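# Close both analyser doors and let go

## Task

Close both of the analyser's doors, then leave both grippers holding nothing and not in contact with either door.

## Robot and tools

Robot: two arms, left_arm and right_arm, each with a parallel two-finger gripper. Positions come in one shared scene frame, in metres: origin on the table top midway between the arms, +x out over the table, +z up, and left_arm sits on the +y side (base near y = +0.306, right_arm base near y = -0.246). The names left and right do not refer to image sides. Each gripper has its own axes: fingers point along its +z and close along its y. The reported end_effector_position is the point between the finger pads, roughly 1 cm short of the tips; at long reach it can be somewhat wrong.

Tools:
- execute_actions(actions, pictures). actions is a list holding one item or none. An empty list sends nothing and just returns the state, with pictures. An action is {"rows": [...], "steps": n}: up to 15 rows, n from 1 to 15 (default 15, minimum 4 in practice), each step 1/30 s; one row per step, the final row repeated if rows run out. A wait is {"steps": n} with n up to 300, counted from the previous result, so your thinking time is included. Pictures come only for an empty list or pictures: true. A refused call moves nothing.
- move(target, speed): target is one row of 14 numbers; each arm follows a straight path toward its goal, both ending together, lasting 0.5 to 10 s (cut off at 10 s). speed is m/s for the path, 0.002 to 0.5, default 0.25; rotation up to twice that in rad/s. Paths ignore obstacles and the other arm. Result adds a move: line with an ending (done, off_target, moving, held, fault) and limits (paced = the pose was clipped; held = some steps blocked, after which the arm may jump fast), plus each gripper's distance from its goal. If only one arm is named, the other finished fine.
- wait(seconds): 0 to 10 s, sends nothing new.
- zoom_image(camera, region): closer look at part of the latest image; camera is cam_head_left, cam_head_right, cam_left_wrist or cam_right_wrist (each 504x504); region [x0, y0, x1, y1] in pixels from the top-left, at most 504 by 504.
- read_manual(section): licence texts only, no motion.
- finished_scene(scene): integer, the number of the current scene; ends it for good and reports success.

Row layout (same for execute_actions rows and move target): one flat list of 14 numbers, each in [-1, 1], always both arms: left_arm dx, dy, dz, rx, ry, rz, opening, then right_arm dx, dy, dz, rx, ry, rz, opening. dx to rz are offsets, not poses, expressed in that gripper's own axes; 1.0 equals 0.6 m for dx/dy/dz and 180 degrees for the rotation, and rx, ry, rz form a single rotation vector. Every row in an action is measured from the same reference: the gripper's pose in the most recent result that showed it (before any such result, or for later calls within one reply, from where the arm is when the action begins) - not from the previous row. Opening is absolute: +1 fully open (0.094 m), -1 closed.

Controller behaviour: each step the commanded pose is clipped to at most 70 mm and 16 degrees from the measured pose, then joints are driven by damped IK, position favoured over orientation. After an action ends, an arm only continues to the last clipped pose, so far targets need several actions; check the result and send the remainder. Arms tend to finish a centimetre or more low; all-zero offsets drag the arm back to its reference and may let it sag further. To keep an arm still, send the correction back to its desired pose in the first call of a reply and zeros afterwards, aiming higher if it still droops; always send the opening it should keep. Elbows stop just short of straight. Joint limits (rad): waist -2.618 to 3.054, shoulder 0 to 3.142, elbow 0 to 3.142, wrist pitch -1.571 to 1.571, wrist yaw -1.571 to 1.571, wrist roll -2.094 to 2.094.

Results: a state line per arm with position and quat_wxyz; grip_measured on the command scale (last joint value gives the opening in metres; readings may be off by about 1 mm per gripper). For a held item, command an opening about 0.03 under grip_measured; pads push up to roughly 50-62 N. Only results with nothing held back show a Hand target line per arm. A pose unreachable line means the clearance check changed or stopped that arm's command; HELD marks steps where your row was not (fully) sent. FAULT lines report arm stops; MOTOR HOT warns from 75 C, with stops at 90 C and a collapse at 100 C, so avoid long loaded holds.

Avoid: fast or deep pushes into a door (contact force grows with speed and with how far past the surface the goal lies), slamming doors, arms colliding or pressing on each other, knocking anything off the table, and leaving a finger resting on a door. Occasional external tugs on held parts or pushes on loose objects can occur. Finish with grippers clear of both doors before calling finished_scene.

Each tool is called after "Request:" as a command line: name --argument value for each argument, lists and objects as JSON in quotes; but a table of rows of numbers goes row by row, as --pt "numbers of a row", without its own name.

## Session

Request:
execute_actions --actions '[]'

Scene clock: 0.00 s of 4800.00 s.
left_arm: end_effector_position=(+0.3109, -0.0016, +0.3732) grip_measured=+1.000 end_effector_quat_wxyz=(+0.651, +0.690, +0.241, +0.205) | right_arm: end_effector_position=(+0.4326, -0.4274, +0.2708) grip_measured=+1.000 end_effector_quat_wxyz=(+0.510, +0.294, +0.777, +0.223)
Joint positions: left_arm=[-0.7    1.304  1.13   0.103  0.272  1.559  0.094] | right_arm=[-0.609  1.648  1.361 -0.178 -0.564  0.512  0.094]
Joint velocities: left_arm=[-0.017 -0.007 -0.012 -0.007 -0.095  0.066  0.   ] | right_arm=[ 0.012 -0.002 -0.017  0.022  0.022 -0.007  0.   ]
Hand target (left_arm): +0.308, -0.000, +0.385; +0.661, +0.681, +0.238, +0.207
Hand target (right_arm): +0.431, -0.426, +0.270; +0.507, +0.295, +0.778, +0.224

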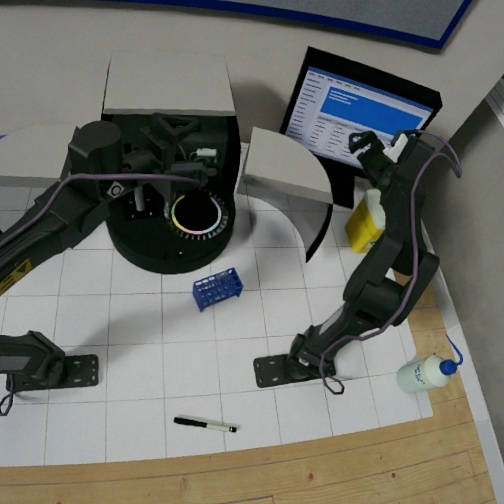

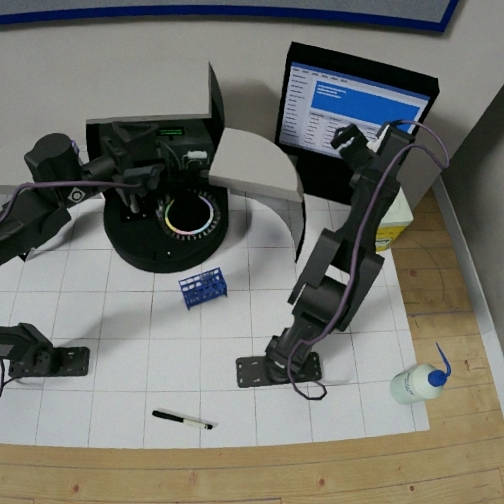

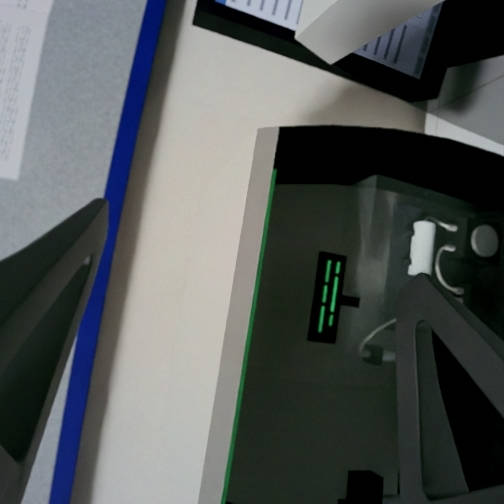

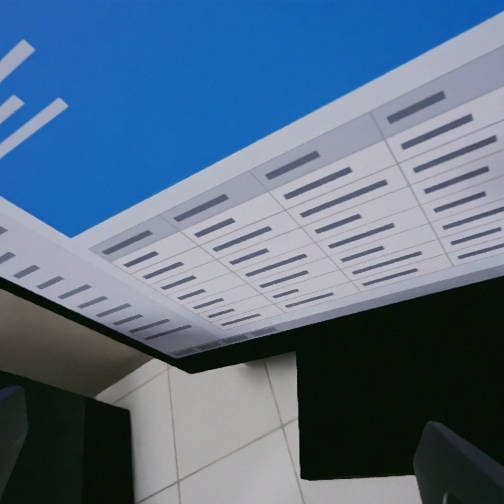

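Request:
move --target '[0.09,-0.118,-0.553,-0.058,0.397,-0.558,-1,0,0,-0.05,0,0,0,-1]' --speed 0.4

Scene clock: 4.20 s of 4800.00 s.
left_arm: end_effector_position=(+0.1446, +0.2983, +0.3112) grip_measured=-0.998 end_effector_quat_wxyz=(+0.371, +0.000, +0.929, +0.000) | right_arm: end_effector_position=(+0.4161, -0.4320, +0.2920) grip_measured=-0.984 end_effector_quat_wxyz=(+0.525, +0.287, +0.771, +0.220)
Joint positions: left_arm=[-0.313  0.746  1.386 -1.468 -0.185 -0.197  0.   ] | right_arm=[-0.645  1.592  1.361 -0.209 -0.595  0.496  0.001]
Joint velocities: left_arm=[ 0.017  0.002 -0.022  0.037  0.022  0.037 -0.   ] | right_arm=[-0.007  0.017 -0.007  0.022 -0.037  0.066 -0.001]
Hand target (left_arm): +0.148, +0.298, +0.320; +0.378, +0.003, +0.926, -0.001
Hand target (right_arm): +0.406, -0.428, +0.283; +0.511, +0.294, +0.776, +0.223
Off the commanded pose (left_arm): 0.014 m, 1 deg.
Off the commanded pose (right_arm): 0.015 m, 2 deg.
Kept back: nothing.
move: off_target (left_arm, right_arm)

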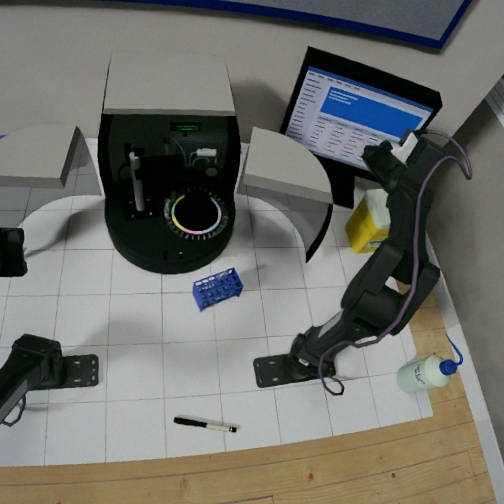

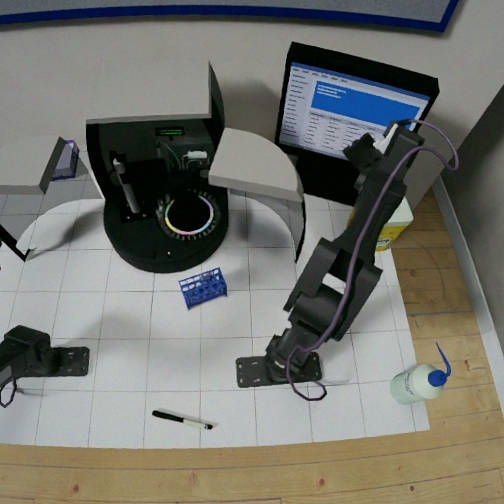

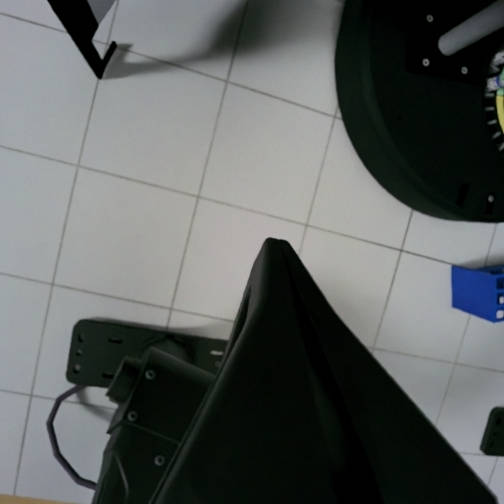

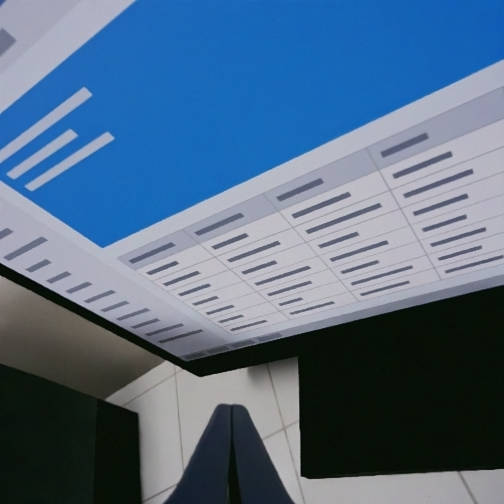

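Request:
zoom_image --camera "cam_head_left" --region '[0,100,360,400]'

Request:
zoom_image --camera "cam_head_right" --region '[0,100,360,400]'

Region (0, 100, 360, 400) of cam_head_left's 504x504 image, scaled by 1.400, with more detail than that image has.

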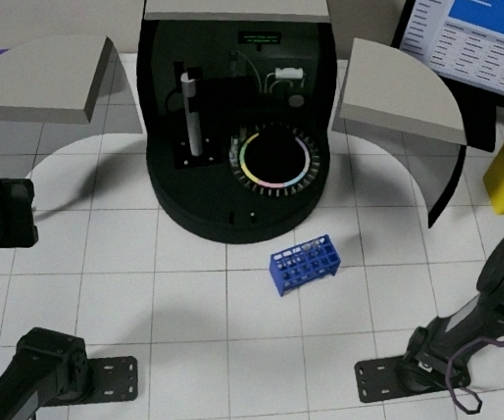

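Region (0, 100, 360, 400) of cam_head_right's 504x504 image, scaled by 1.400, with more detail than that image has.

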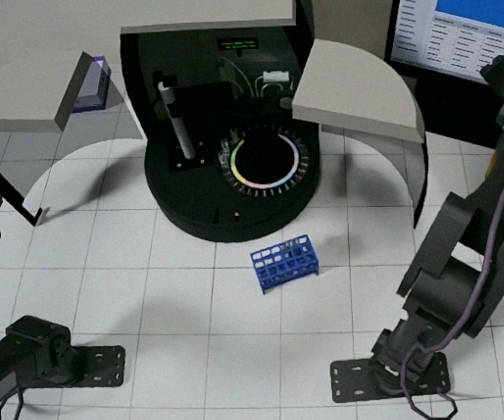

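Request:
move --target '[0.175,-0.622,0.255,0.141,0.213,0.354,1,0,0,0,0,0,0,-1]' --speed 0.4

Scene clock: 8.93 s of 4800.00 s.
left_arm: end_effector_position=(+0.1812, -0.0671, +0.1251) grip_measured=+0.998 end_effector_quat_wxyz=(-0.009, +0.547, +0.837, +0.008) | right_arm: end_effector_position=(+0.4161, -0.4320, +0.2920) grip_measured=-0.984 end_effector_quat_wxyz=(+0.525, +0.287, +0.771, +0.220)
Joint positions: left_arm=[-1.141  2.212  2.145 -1.527 -0.005  0.059  0.094] | right_arm=[-0.645  1.592  1.361 -0.209 -0.595  0.496  0.001]
Joint velocities: left_arm=[ 0.002 -0.007 -0.002  0.007  0.007 -0.037 -0.001] | right_arm=[-0.012  0.007  0.002 -0.007 -0.037  0.007  0.001]
Hand target (left_arm): +0.180, -0.075, +0.134; +0.002, +0.553, +0.833, -0.003
Hand target (right_arm): +0.416, -0.432, +0.292; +0.525, +0.287, +0.771, +0.220
Off the commanded pose (left_arm): 0.011 m, 2 deg.
Off the commanded pose (right_arm): 0.000 m, 0 deg.
Kept back: nothing.
move: off_target (left_arm)

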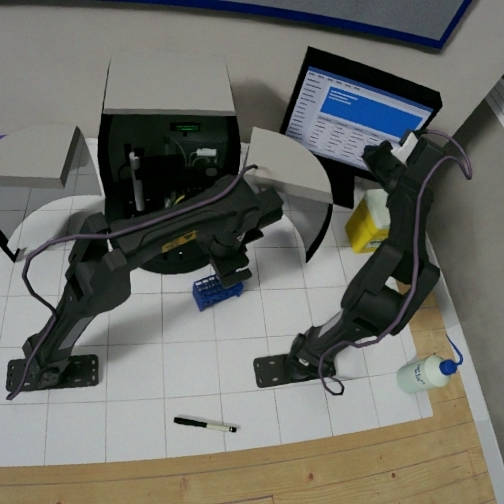

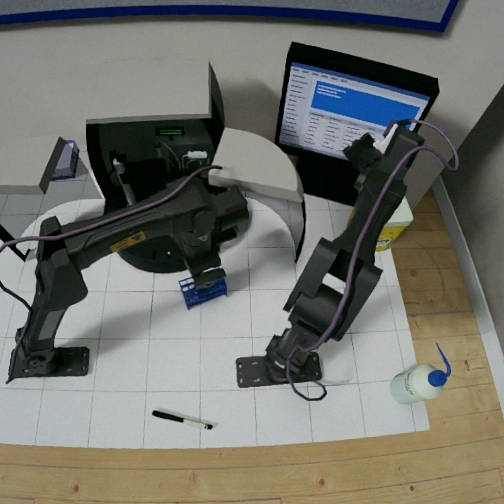

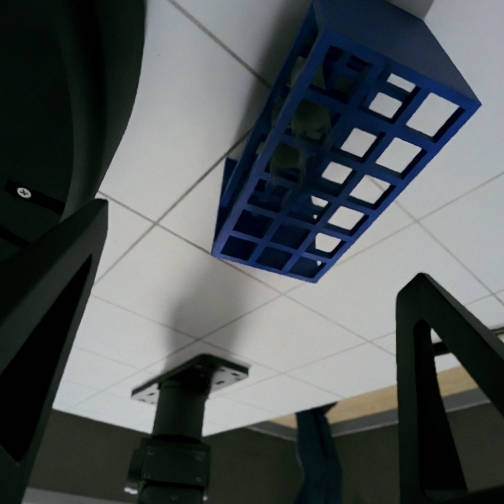

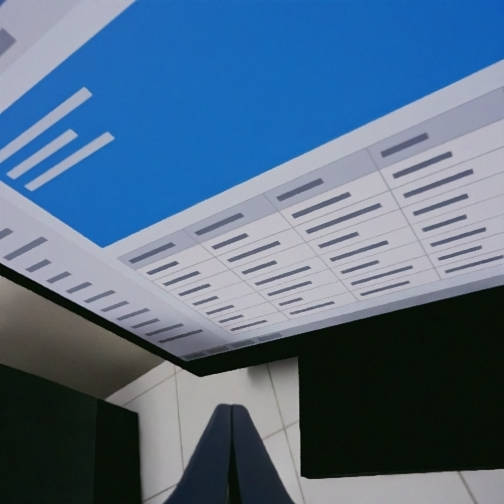

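Request:
move --target '[0,-0.04,0.06,0,0,0,1,0,0,0,0,0,0,-1]'

Scene clock: 10.13 s of 4800.00 s.
left_arm: end_effector_position=(+0.1600, -0.0757, +0.0850) grip_measured=+0.998 end_effector_quat_wxyz=(-0.017, +0.551, +0.834, +0.014) | right_arm: end_effector_position=(+0.4161, -0.4320, +0.2920) grip_measured=-0.984 end_effector_quat_wxyz=(+0.525, +0.287, +0.771, +0.220)
Joint positions: left_arm=[-1.196  2.212  1.984 -1.387 -0.005  0.013  0.094] | right_arm=[-0.645  1.592  1.361 -0.209 -0.595  0.496  0.001]
Joint velocities: left_arm=[-0.002 -0.007 -0.032  0.007  0.022 -0.066 -0.   ] | right_arm=[ 0.002 -0.017 -0.002 -0.007 -0.007  0.007 -0.001]
Hand target (left_arm): +0.159, -0.077, +0.089; -0.009, +0.547, +0.837, +0.008
Hand target (right_arm): +0.416, -0.432, +0.292; +0.525, +0.287, +0.771, +0.220
Off the commanded pose (left_arm): 0.004 m, 1 deg.
Off the commanded pose (right_arm): 0.000 m, 0 deg.
Kept back: nothing.
move: done

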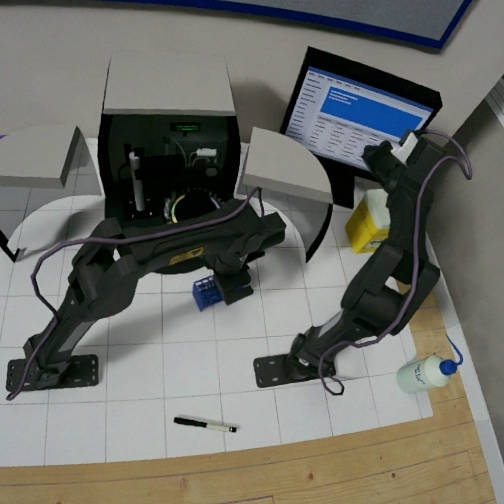

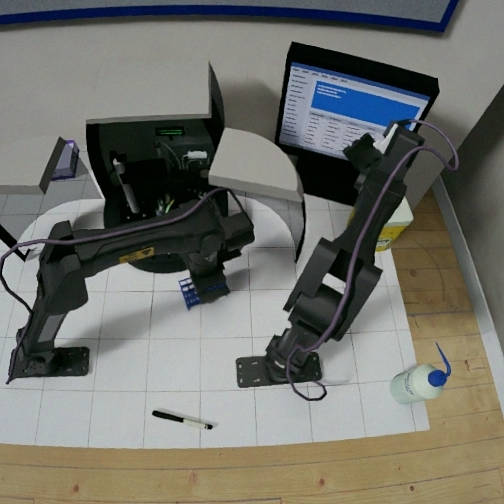

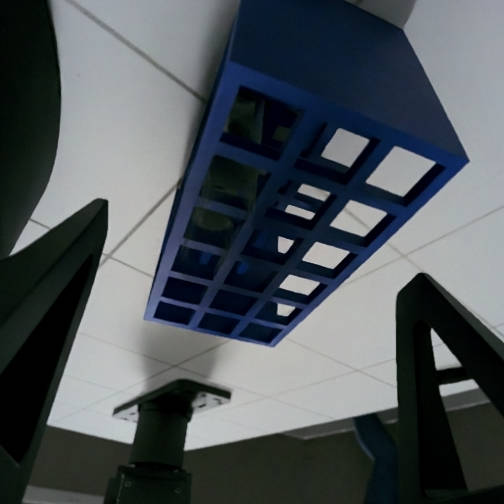

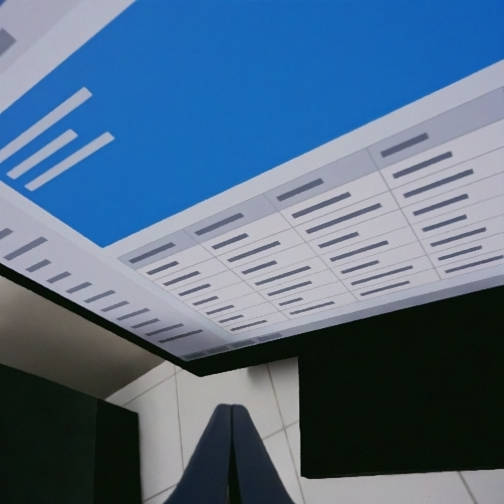

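Request:
move --target '[0.03,-0.005,0.065,0,0,0,1,0,0,0,0,0,0,-1]' --speed 0.15

Request:
move --target '[0,0,0,0,0,0,-0.2,0,0,0,0,0,0,-1]'

Scene clock: 11.40 s of 4800.00 s.
left_arm: end_effector_position=(+0.1514, -0.0564, +0.0378) grip_measured=+0.998 end_effector_quat_wxyz=(-0.032, +0.550, +0.834, +0.024) | right_arm: end_effector_position=(+0.4161, -0.4320, +0.2920) grip_measured=-0.984 end_effector_quat_wxyz=(+0.525, +0.287, +0.771, +0.220)
Joint positions: left_arm=[-1.196  2.177  1.737 -1.21  -0.005  0.012  0.094] | right_arm=[-0.645  1.592  1.361 -0.209 -0.595  0.496  0.001]
Joint velocities: left_arm=[-0.002  0.017 -0.012 -0.007  0.051 -0.051 -0.001] | right_arm=[-0.002  0.002 -0.007 -0.022 -0.022 -0.095  0.001]
Hand target (left_arm): +0.150, -0.059, +0.047; -0.018, +0.551, +0.834, +0.014
Hand target (right_arm): +0.416, -0.432, +0.292; +0.525, +0.287, +0.771, +0.220
Off the commanded pose (left_arm): 0.009 m, 2 deg.
Off the commanded pose (right_arm): 0.000 m, 0 deg.
Kept back: nothing.
move: done

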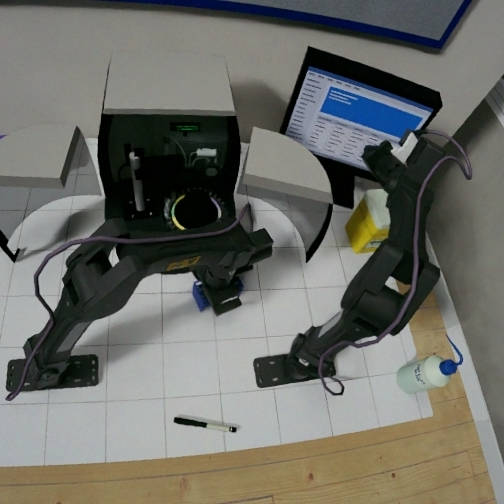

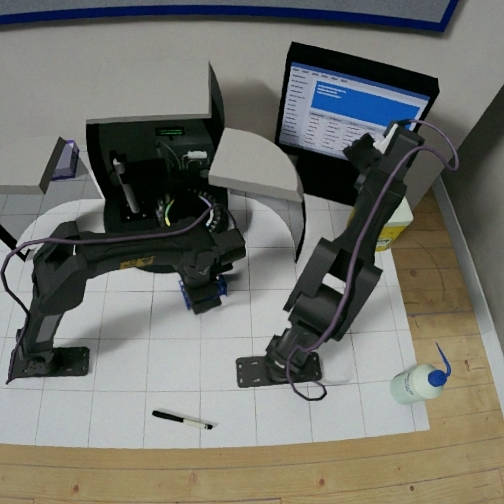

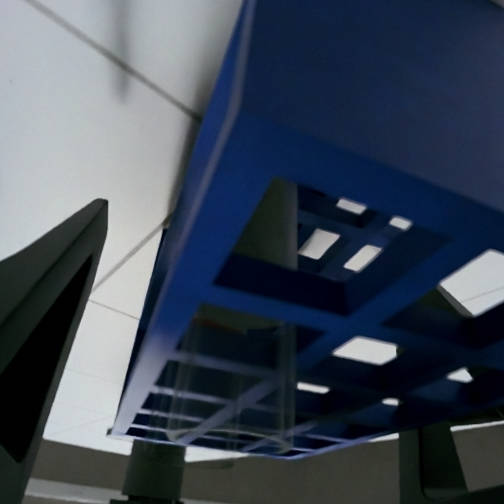

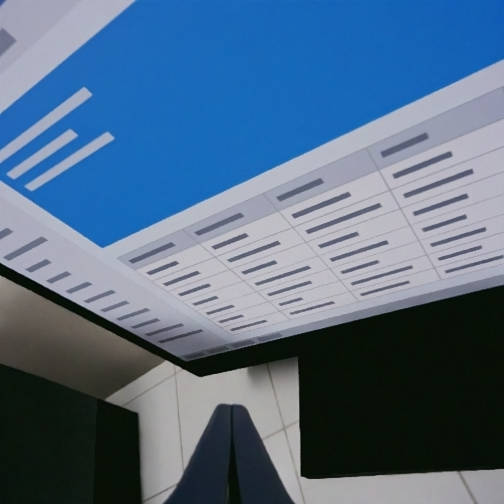

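Scene clock: 11.90 s of 4800.00 s.
left_arm: end_effector_position=(+0.1513, -0.0564, +0.0378) grip_measured=+0.093 end_effector_quat_wxyz=(-0.032, +0.550, +0.834, +0.023) | right_arm: end_effector_position=(+0.4161, -0.4320, +0.2920) grip_measured=-0.984 end_effector_quat_wxyz=(+0.525, +0.287, +0.771, +0.220)
Joint positions: left_arm=[-1.196  2.177  1.737 -1.21  -0.004  0.012  0.051] | right_arm=[-0.645  1.592  1.361 -0.209 -0.595  0.496  0.001]
Joint velocities: left_arm=[-0.017  0.007 -0.012 -0.007 -0.051  0.051 -0.   ] | right_arm=[ 0.007  0.002 -0.012  0.051  0.051 -0.051 -0.001]
Hand target (left_arm): +0.151, -0.056, +0.038; -0.032, +0.550, +0.834, +0.024
Hand target (right_arm): +0.416, -0.432, +0.292; +0.525, +0.287, +0.771, +0.220
Off the commanded pose (left_arm): 0.000 m, 0 deg.
Off the commanded pose (right_arm): 0.000 m, 0 deg.
Kept back: nothing.
move: done

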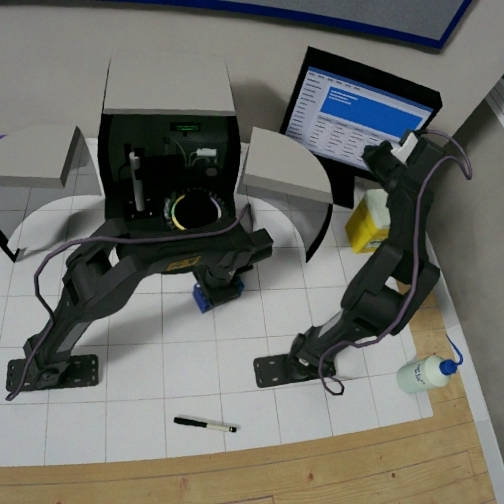

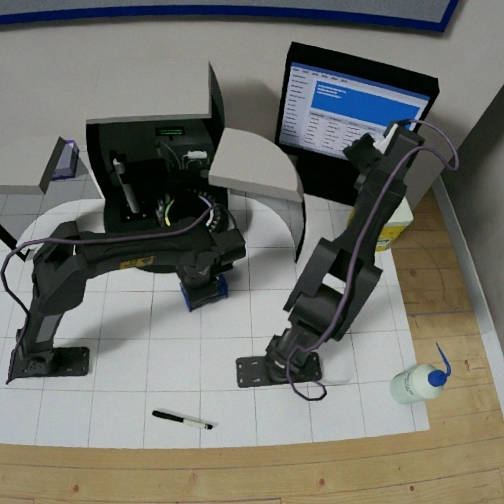

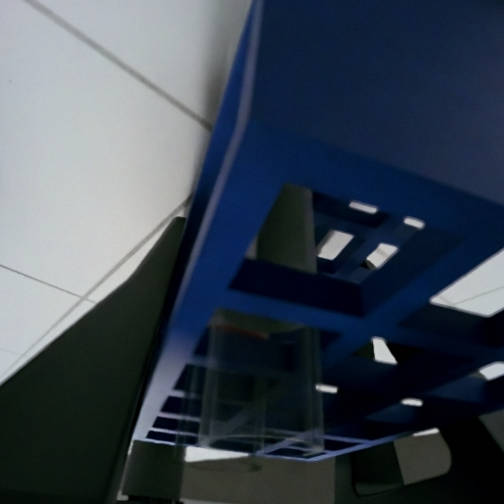

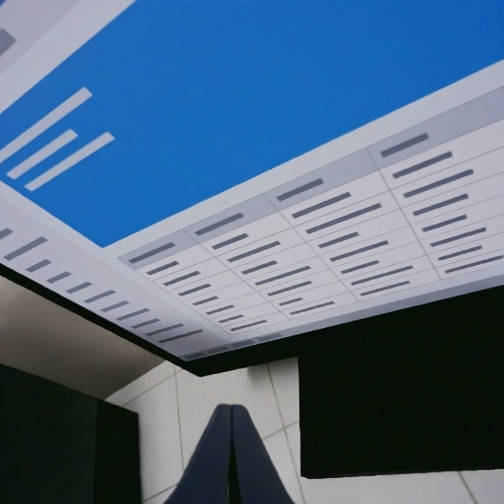

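Request:
move --target '[0.165,-0.148,-0.003,0,0,0,0,0.178,-0.013,-0.168,-0.053,0.048,-0.266,-1]' --speed 0.2

Scene clock: 15.20 s of 4800.00 s.
left_arm: end_effector_position=(+0.0328, -0.0012, +0.0386) grip_measured=+0.093 end_effector_quat_wxyz=(-0.043, +0.551, +0.833, +0.037) | right_arm: end_effector_position=(+0.2988, -0.3731, +0.2550) grip_measured=-0.984 end_effector_quat_wxyz=(+0.538, -0.112, +0.833, +0.061)
Joint positions: left_arm=[-1.465  1.884  1.304 -1.103  0.014 -0.253  0.051] | right_arm=[-0.811  1.244  1.027 -0.492 -0.884 -0.607  0.001]
Joint velocities: left_arm=[-0.007 -0.002 -0.007 -0.066 -0.007  0.037 -0.001] | right_arm=[ 0.012 -0.017 -0.007 -0.081  0.081 -0.037 -0.001]
Hand target (left_arm): +0.030, -0.002, +0.046; -0.033, +0.550, +0.834, +0.024
Hand target (right_arm): +0.291, -0.368, +0.252; +0.535, -0.109, +0.835, +0.070
Off the commanded pose (left_arm): 0.009 m, 2 deg.
Off the commanded pose (right_arm): 0.011 m, 1 deg.
Kept back: nothing.
move: off_target (right_arm)

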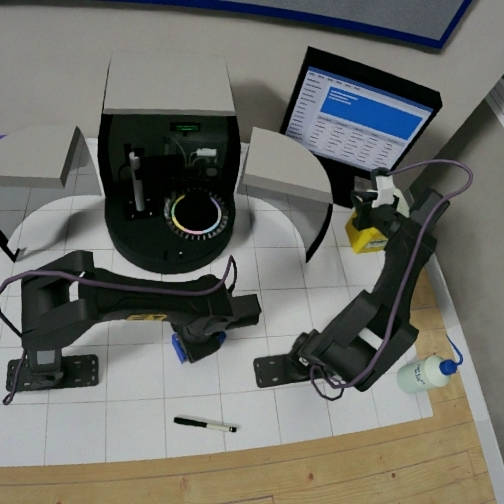

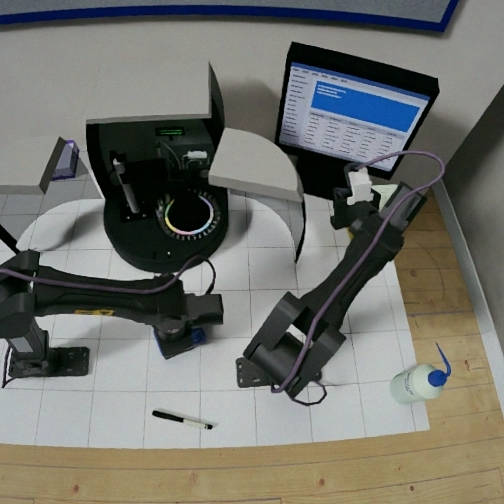

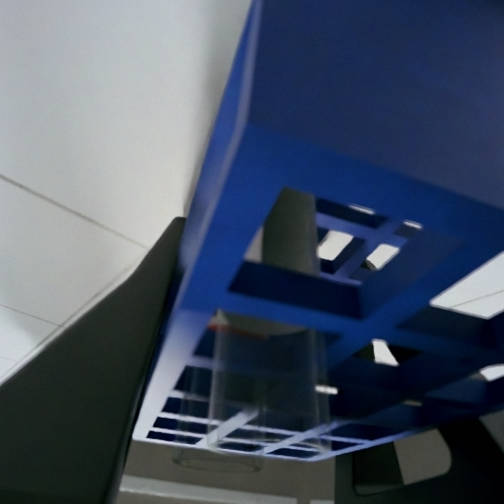

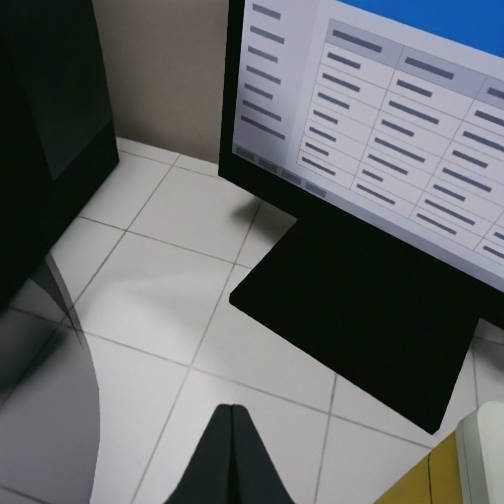

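Request:
move --target '[0,0,0,0,0,0,1,0,0.05,0,0,0,0,-1]'

Request:
move --target '[0.03,0,-0.17,0,0,0,1,0,0.17,0.03,0,0,0,-1]' --speed 0.08

Scene clock: 16.30 s of 4800.00 s.
left_arm: end_effector_position=(+0.0328, -0.0012, +0.0386) grip_measured=+0.998 end_effector_quat_wxyz=(-0.043, +0.551, +0.833, +0.037) | right_arm: end_effector_position=(+0.2954, -0.3503, +0.2583) grip_measured=-0.984 end_effector_quat_wxyz=(+0.539, -0.113, +0.832, +0.058)
Joint positions: left_arm=[-1.465  1.884  1.304 -1.103  0.014 -0.253  0.094] | right_arm=[-0.746  1.161  0.975 -0.471 -0.83  -0.544  0.001]
Joint velocities: left_arm=[ 0.007 -0.022 -0.032 -0.051  0.022 -0.022 -0.   ] | right_arm=[ 0.017  0.007  0.022  0.051 -0.051 -0.095  0.   ]
Hand target (left_arm): +0.033, -0.001, +0.039; -0.043, +0.551, +0.832, +0.037
Hand target (right_arm): +0.292, -0.344, +0.255; +0.538, -0.112, +0.833, +0.062
Off the commanded pose (left_arm): 0.000 m, 0 deg.
Off the commanded pose (right_arm): 0.008 m, 0 deg.
Kept back: nothing.
move: done

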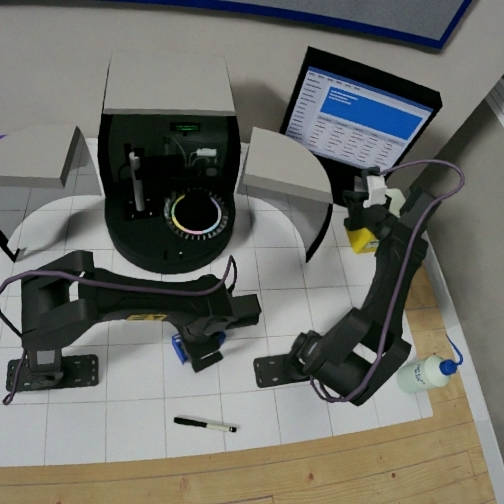

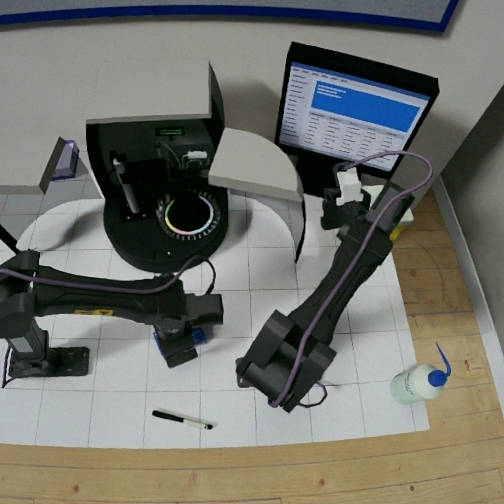

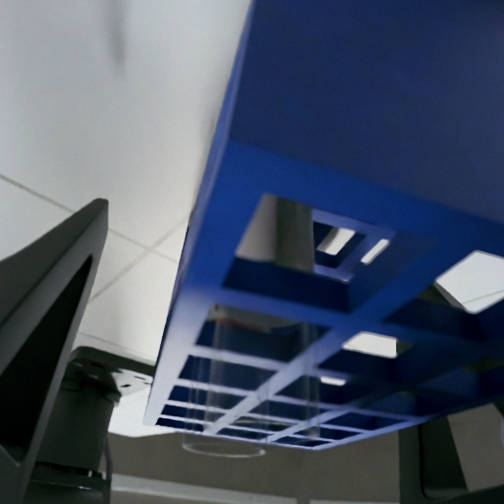

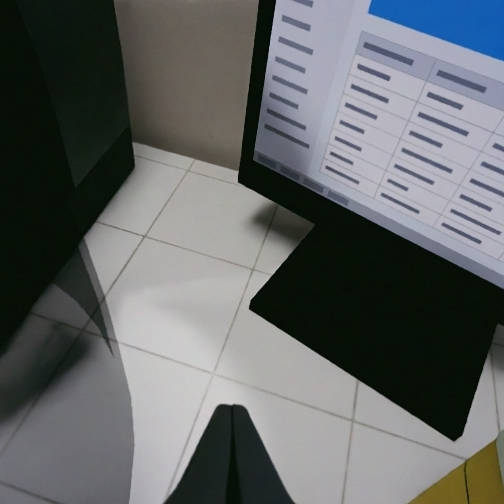

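Scene clock: 18.13 s of 4800.00 s.
left_arm: end_effector_position=(+0.0307, +0.0125, +0.1257) grip_measured=+0.998 end_effector_quat_wxyz=(-0.062, +0.549, +0.831, +0.059) | right_arm: end_effector_position=(+0.2925, -0.2509, +0.2539) grip_measured=-0.984 end_effector_quat_wxyz=(+0.539, -0.113, +0.833, +0.057)
Joint positions: left_arm=[-1.465  1.828  1.574 -1.487  0.014 -0.254  0.094] | right_arm=[-0.302  0.92   0.802 -0.358 -0.45  -0.25   0.001]
Joint velocities: left_arm=[-0.017  0.007  0.002  0.007  0.037  0.037 -0.   ] | right_arm=[-0.012 -0.012 -0.002  0.051  0.051 -0.022  0.   ]
Hand target (left_arm): +0.028, +0.006, +0.142; -0.043, +0.551, +0.833, +0.037
Hand target (right_arm): +0.287, -0.247, +0.249; +0.538, -0.113, +0.833, +0.060
Off the commanded pose (left_arm): 0.019 m, 3 deg.
Off the commanded pose (right_arm): 0.009 m, 0 deg.
Kept back: nothing.
move: off_target (left_arm)

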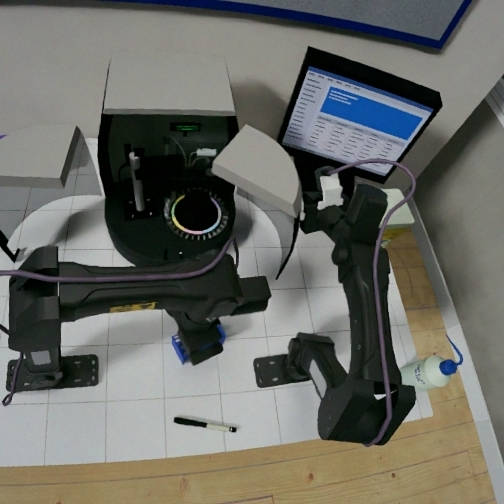

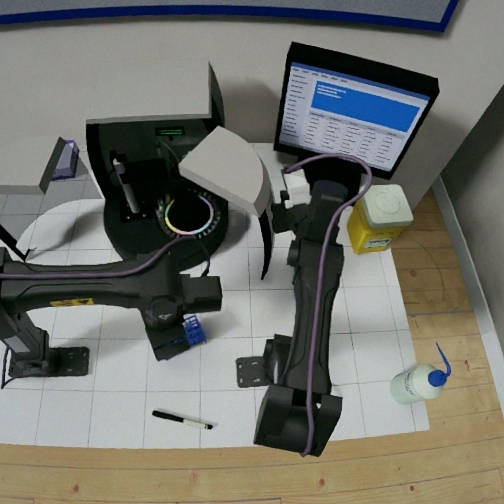

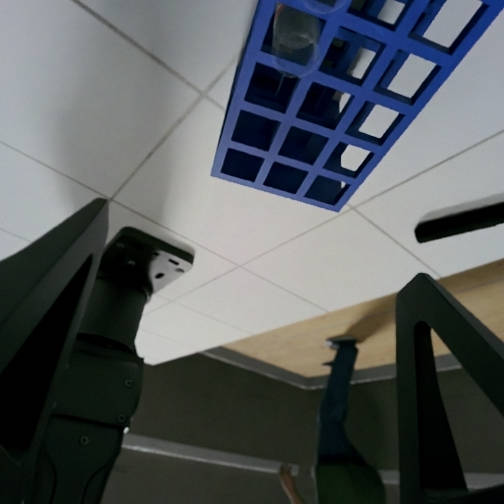

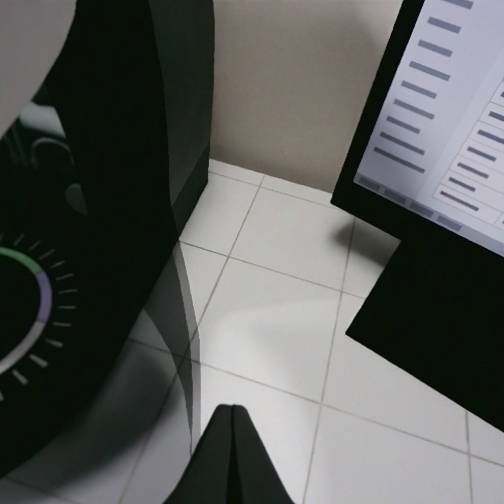

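Request:
move --target '[0.412,0.382,-0.23,-0.105,-0.257,-0.37,-1,0.01,0.125,-0.018,0,0,0,-1]' --speed 0.4

Scene clock: 21.37 s of 4800.00 s.
left_arm: end_effector_position=(+0.1441, +0.3031, +0.2911) grip_measured=-0.998 end_effector_quat_wxyz=(+0.343, -0.000, +0.939, +0.010) | right_arm: end_effector_position=(+0.2732, -0.1849, +0.2630) grip_measured=-0.985 end_effector_quat_wxyz=(+0.551, -0.106, +0.826, +0.050)
Joint positions: left_arm=[-0.228  0.74   1.322 -1.463 -0.138 -0.136  0.   ] | right_arm=[ 0.126  0.799  0.764 -0.363 -0.044 -0.057  0.001]
Joint velocities: left_arm=[ 0.007  0.007 -0.002 -0.022  0.081  0.037  0.   ] | right_arm=[-0.007 -0.002 -0.002 -0.007  0.022  0.022 -0.001]
Hand target (left_arm): +0.143, +0.303, +0.308; +0.377, +0.001, +0.926, +0.004
Hand target (right_arm): +0.264, -0.181, +0.252; +0.538, -0.112, +0.833, +0.058
Off the commanded pose (left_arm): 0.020 m, 4 deg.
Off the commanded pose (right_arm): 0.017 m, 2 deg.
Kept back: nothing.
move: off_target (left_arm, right_arm)

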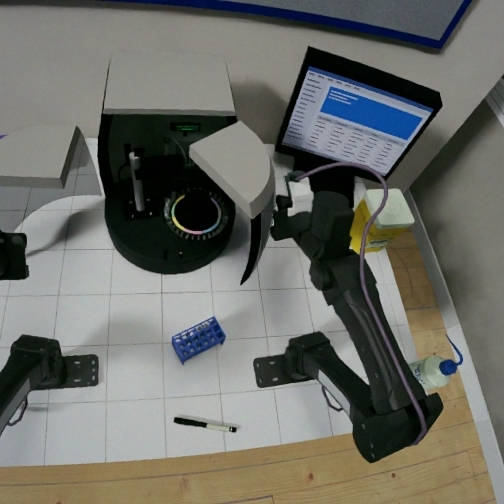

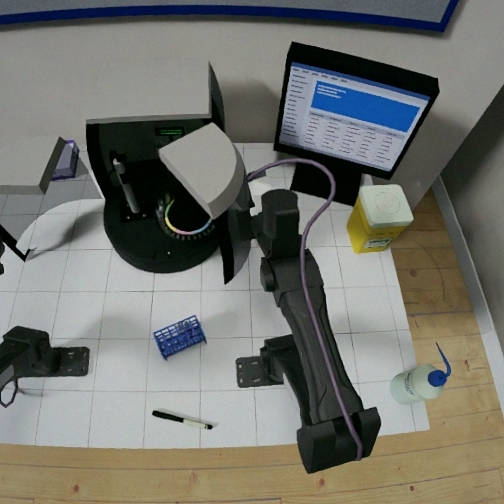

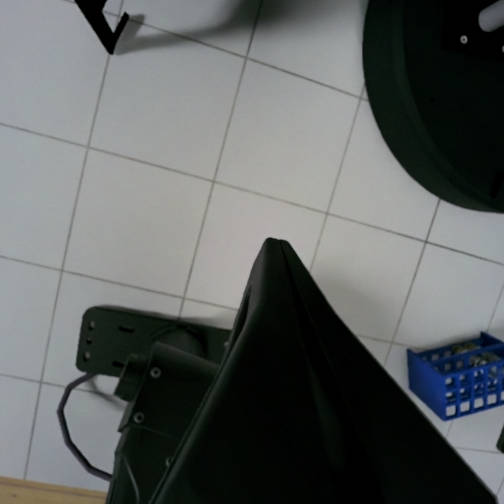

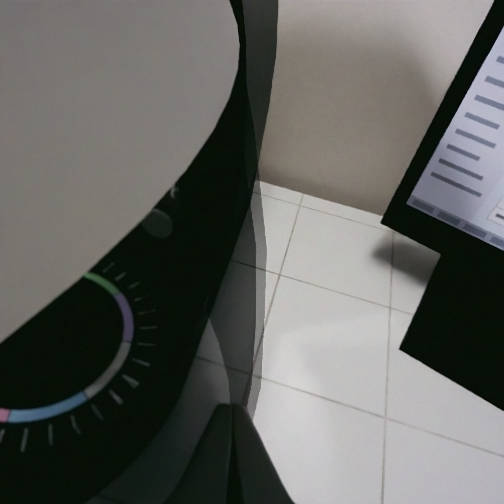

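Request:
move --target '[-0.03,0.36,0,0,-0.03,0,-1,0.058,0.13,-0.013,-0.076,0,-0.033,-1]' --speed 0.25

Request:
move --target '[-0.13,0,0.2,0,-0.06,0,-1,0,0,0,0,0,0,-1]' --speed 0.2

Scene clock: 23.27 s of 4800.00 s.
left_arm: end_effector_position=(+0.1538, +0.5157, +0.2943) grip_measured=-0.997 end_effector_quat_wxyz=(+0.373, -0.013, +0.928, +0.007) | right_arm: end_effector_position=(+0.2428, -0.1185, +0.2350) grip_measured=-0.985 end_effector_quat_wxyz=(+0.536, -0.203, +0.812, +0.109)
Joint positions: left_arm=[ 1.322  1.377  1.604 -1.576  0.738  1.25   0.   ] | right_arm=[ 0.37   0.749  0.654 -0.319 -0.031 -0.057  0.001]
Joint velocities: left_arm=[-0.007 -0.012 -0.027 -0.037  0.051  0.007 -0.   ] | right_arm=[-0.007 -0.002  0.002 -0.007 -0.007 -0.037 -0.   ]
Hand target (left_arm): +0.157, +0.516, +0.307; +0.390, -0.002, +0.921, +0.017
Hand target (right_arm): +0.236, -0.114, +0.232; +0.537, -0.213, +0.807, +0.120
Off the commanded pose (left_arm): 0.013 m, 2 deg.
Off the commanded pose (right_arm): 0.009 m, 2 deg.
joint sent to its limit (left arm) — the command would take joint 4 (wrist pitch) past its lower limit, so that joint was sent only as far as its limit.
Kept back: nothing.
move: off_target (left_arm); limits=paced

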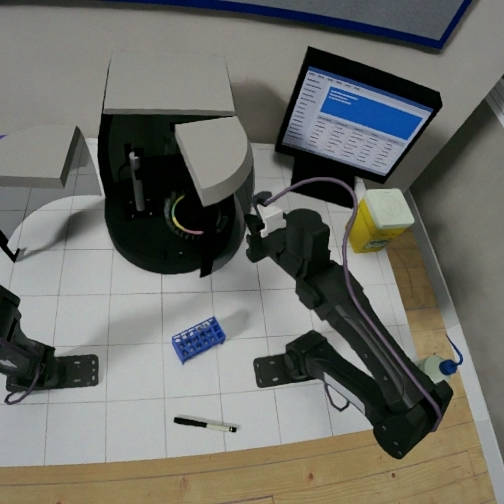

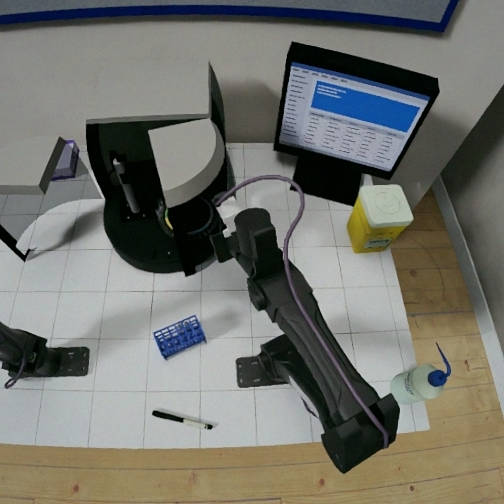

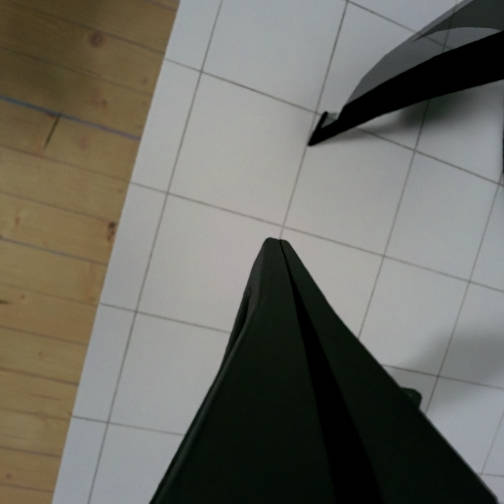

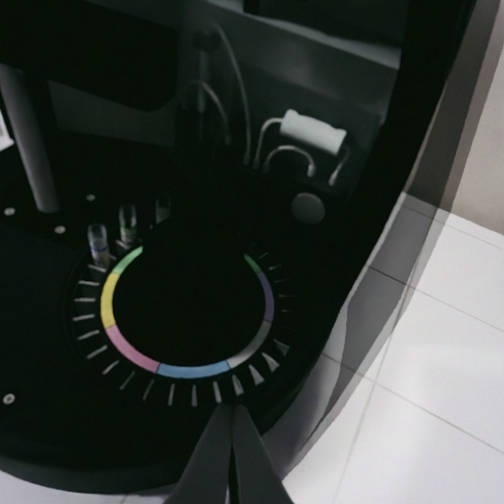

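Scene clock: 24.73 s of 4800.00 s.
left_arm: end_effector_position=(+0.2896, +0.5243, +0.2644) grip_measured=-0.998 end_effector_quat_wxyz=(+0.457, -0.014, +0.890, +0.010) | right_arm: end_effector_position=(+0.2429, -0.1186, +0.2350) grip_measured=-0.985 end_effector_quat_wxyz=(+0.536, -0.203, +0.812, +0.109)
Joint positions: left_arm=[ 0.889  1.377  1.31  -0.786  0.686  0.633  0.   ] | right_arm=[ 0.37   0.749  0.654 -0.319 -0.03  -0.057  0.001]
Joint velocities: left_arm=[ 0.002  0.007 -0.012  0.022 -0.022  0.037  0.   ] | right_arm=[-0.022  0.002 -0.012  0.007 -0.022  0.066  0.001]
Hand target (left_arm): +0.292, +0.522, +0.262; +0.458, -0.013, +0.889, +0.008
Hand target (right_arm): +0.243, -0.118, +0.235; +0.536, -0.203, +0.812, +0.110
Off the commanded pose (left_arm): 0.006 m, 0 deg.
Off the commanded pose (right_arm): 0.000 m, 0 deg.
Kept back: nothing.
move: done

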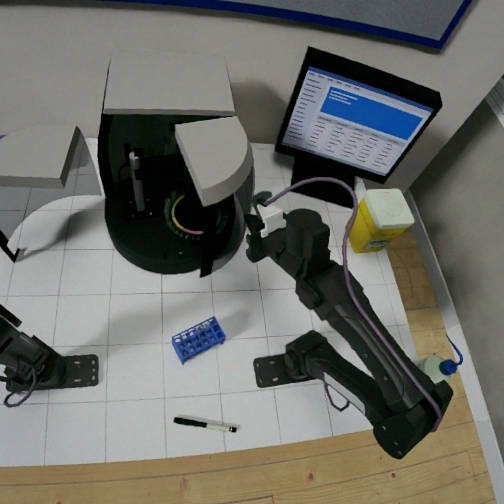

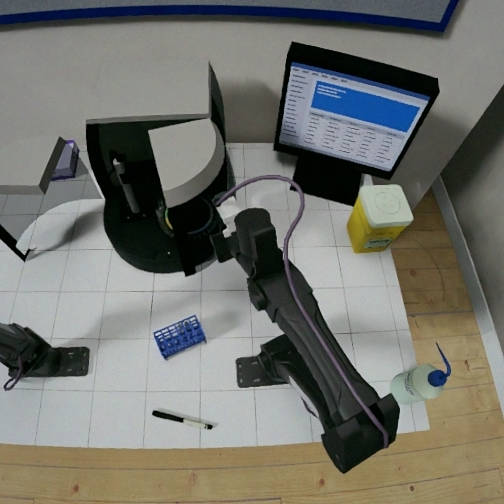

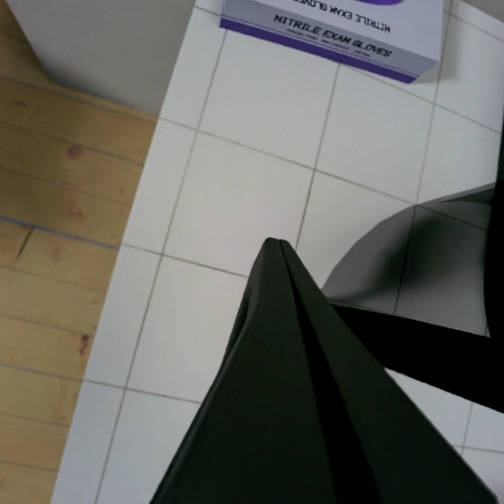

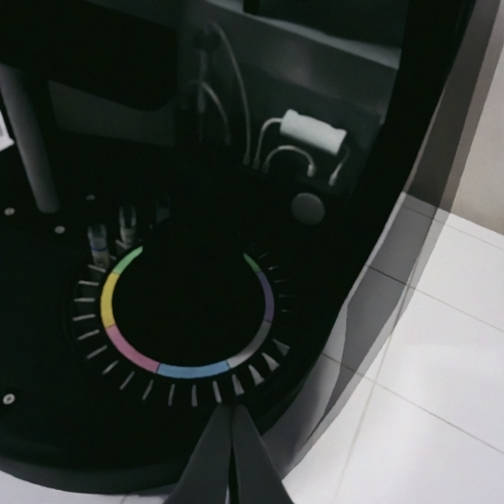

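Request:
move --target '[0,-0.4,0,0.045,0,0.032,-1,-0.014,0.06,0.026,0,0,0,-1]' --speed 0.1

Scene clock: 27.83 s of 4800.00 s.
left_arm: end_effector_position=(+0.2073, +0.3551, +0.2691) grip_measured=-0.999 end_effector_quat_wxyz=(+0.369, -0.036, +0.912, +0.177) | right_arm: end_effector_position=(+0.2400, -0.0843, +0.2268) grip_measured=-0.985 end_effector_quat_wxyz=(+0.532, -0.203, +0.816, +0.105)
Joint positions: left_arm=[-0.186  0.812  1.111 -1.132 -0.455 -0.043  0.   ] | right_arm=[ 0.588  0.826  0.654 -0.261  0.175  0.031  0.001]
Joint velocities: left_arm=[-0.002  0.002 -0.007  0.022  0.066 -0.037  0.   ] | right_arm=[-0.017  0.007 -0.002  0.022 -0.007 -0.022 -0.   ]
Hand target (left_arm): +0.257, +0.303, +0.270; +0.416, +0.018, +0.906, +0.073
Hand target (right_arm): +0.243, -0.079, +0.235; +0.535, -0.203, +0.813, +0.110
Off the commanded pose (left_arm): 0.115 m, 28 deg; position and orientation clipped at the last step of the last action.
Off the commanded pose (right_arm): 0.010 m, 1 deg.
Kept back: nothing.
move: off_target (left_arm); limits=paced

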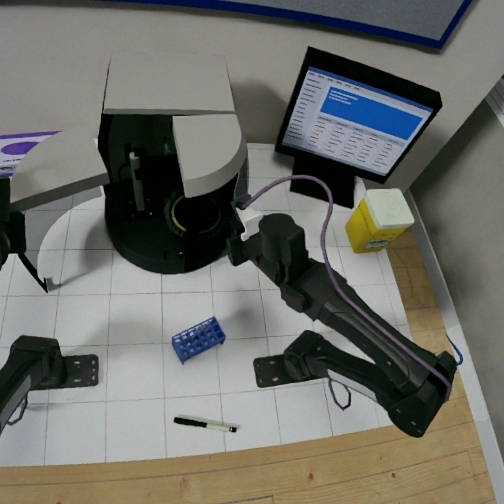

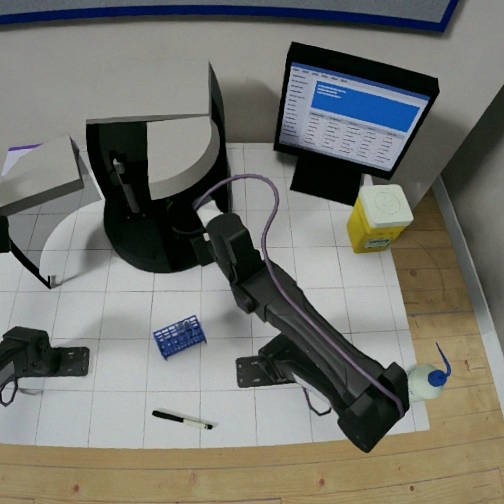

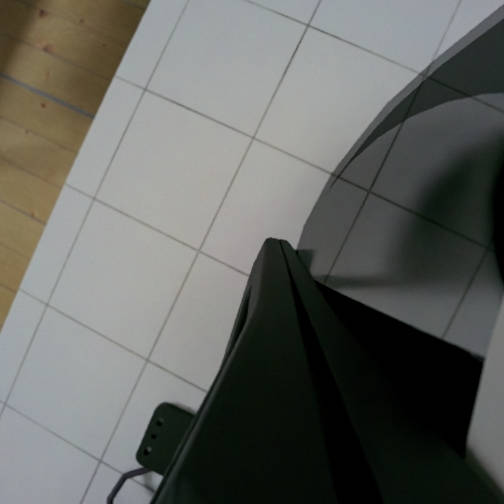

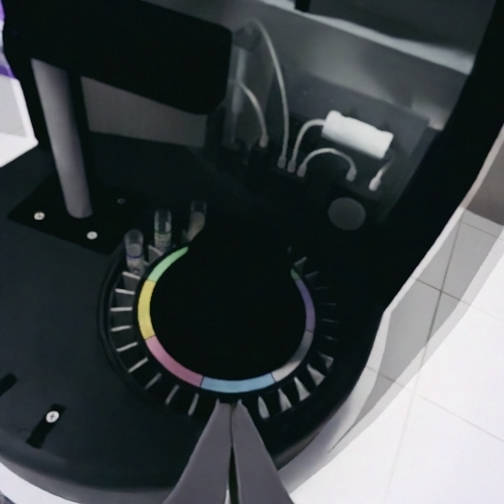

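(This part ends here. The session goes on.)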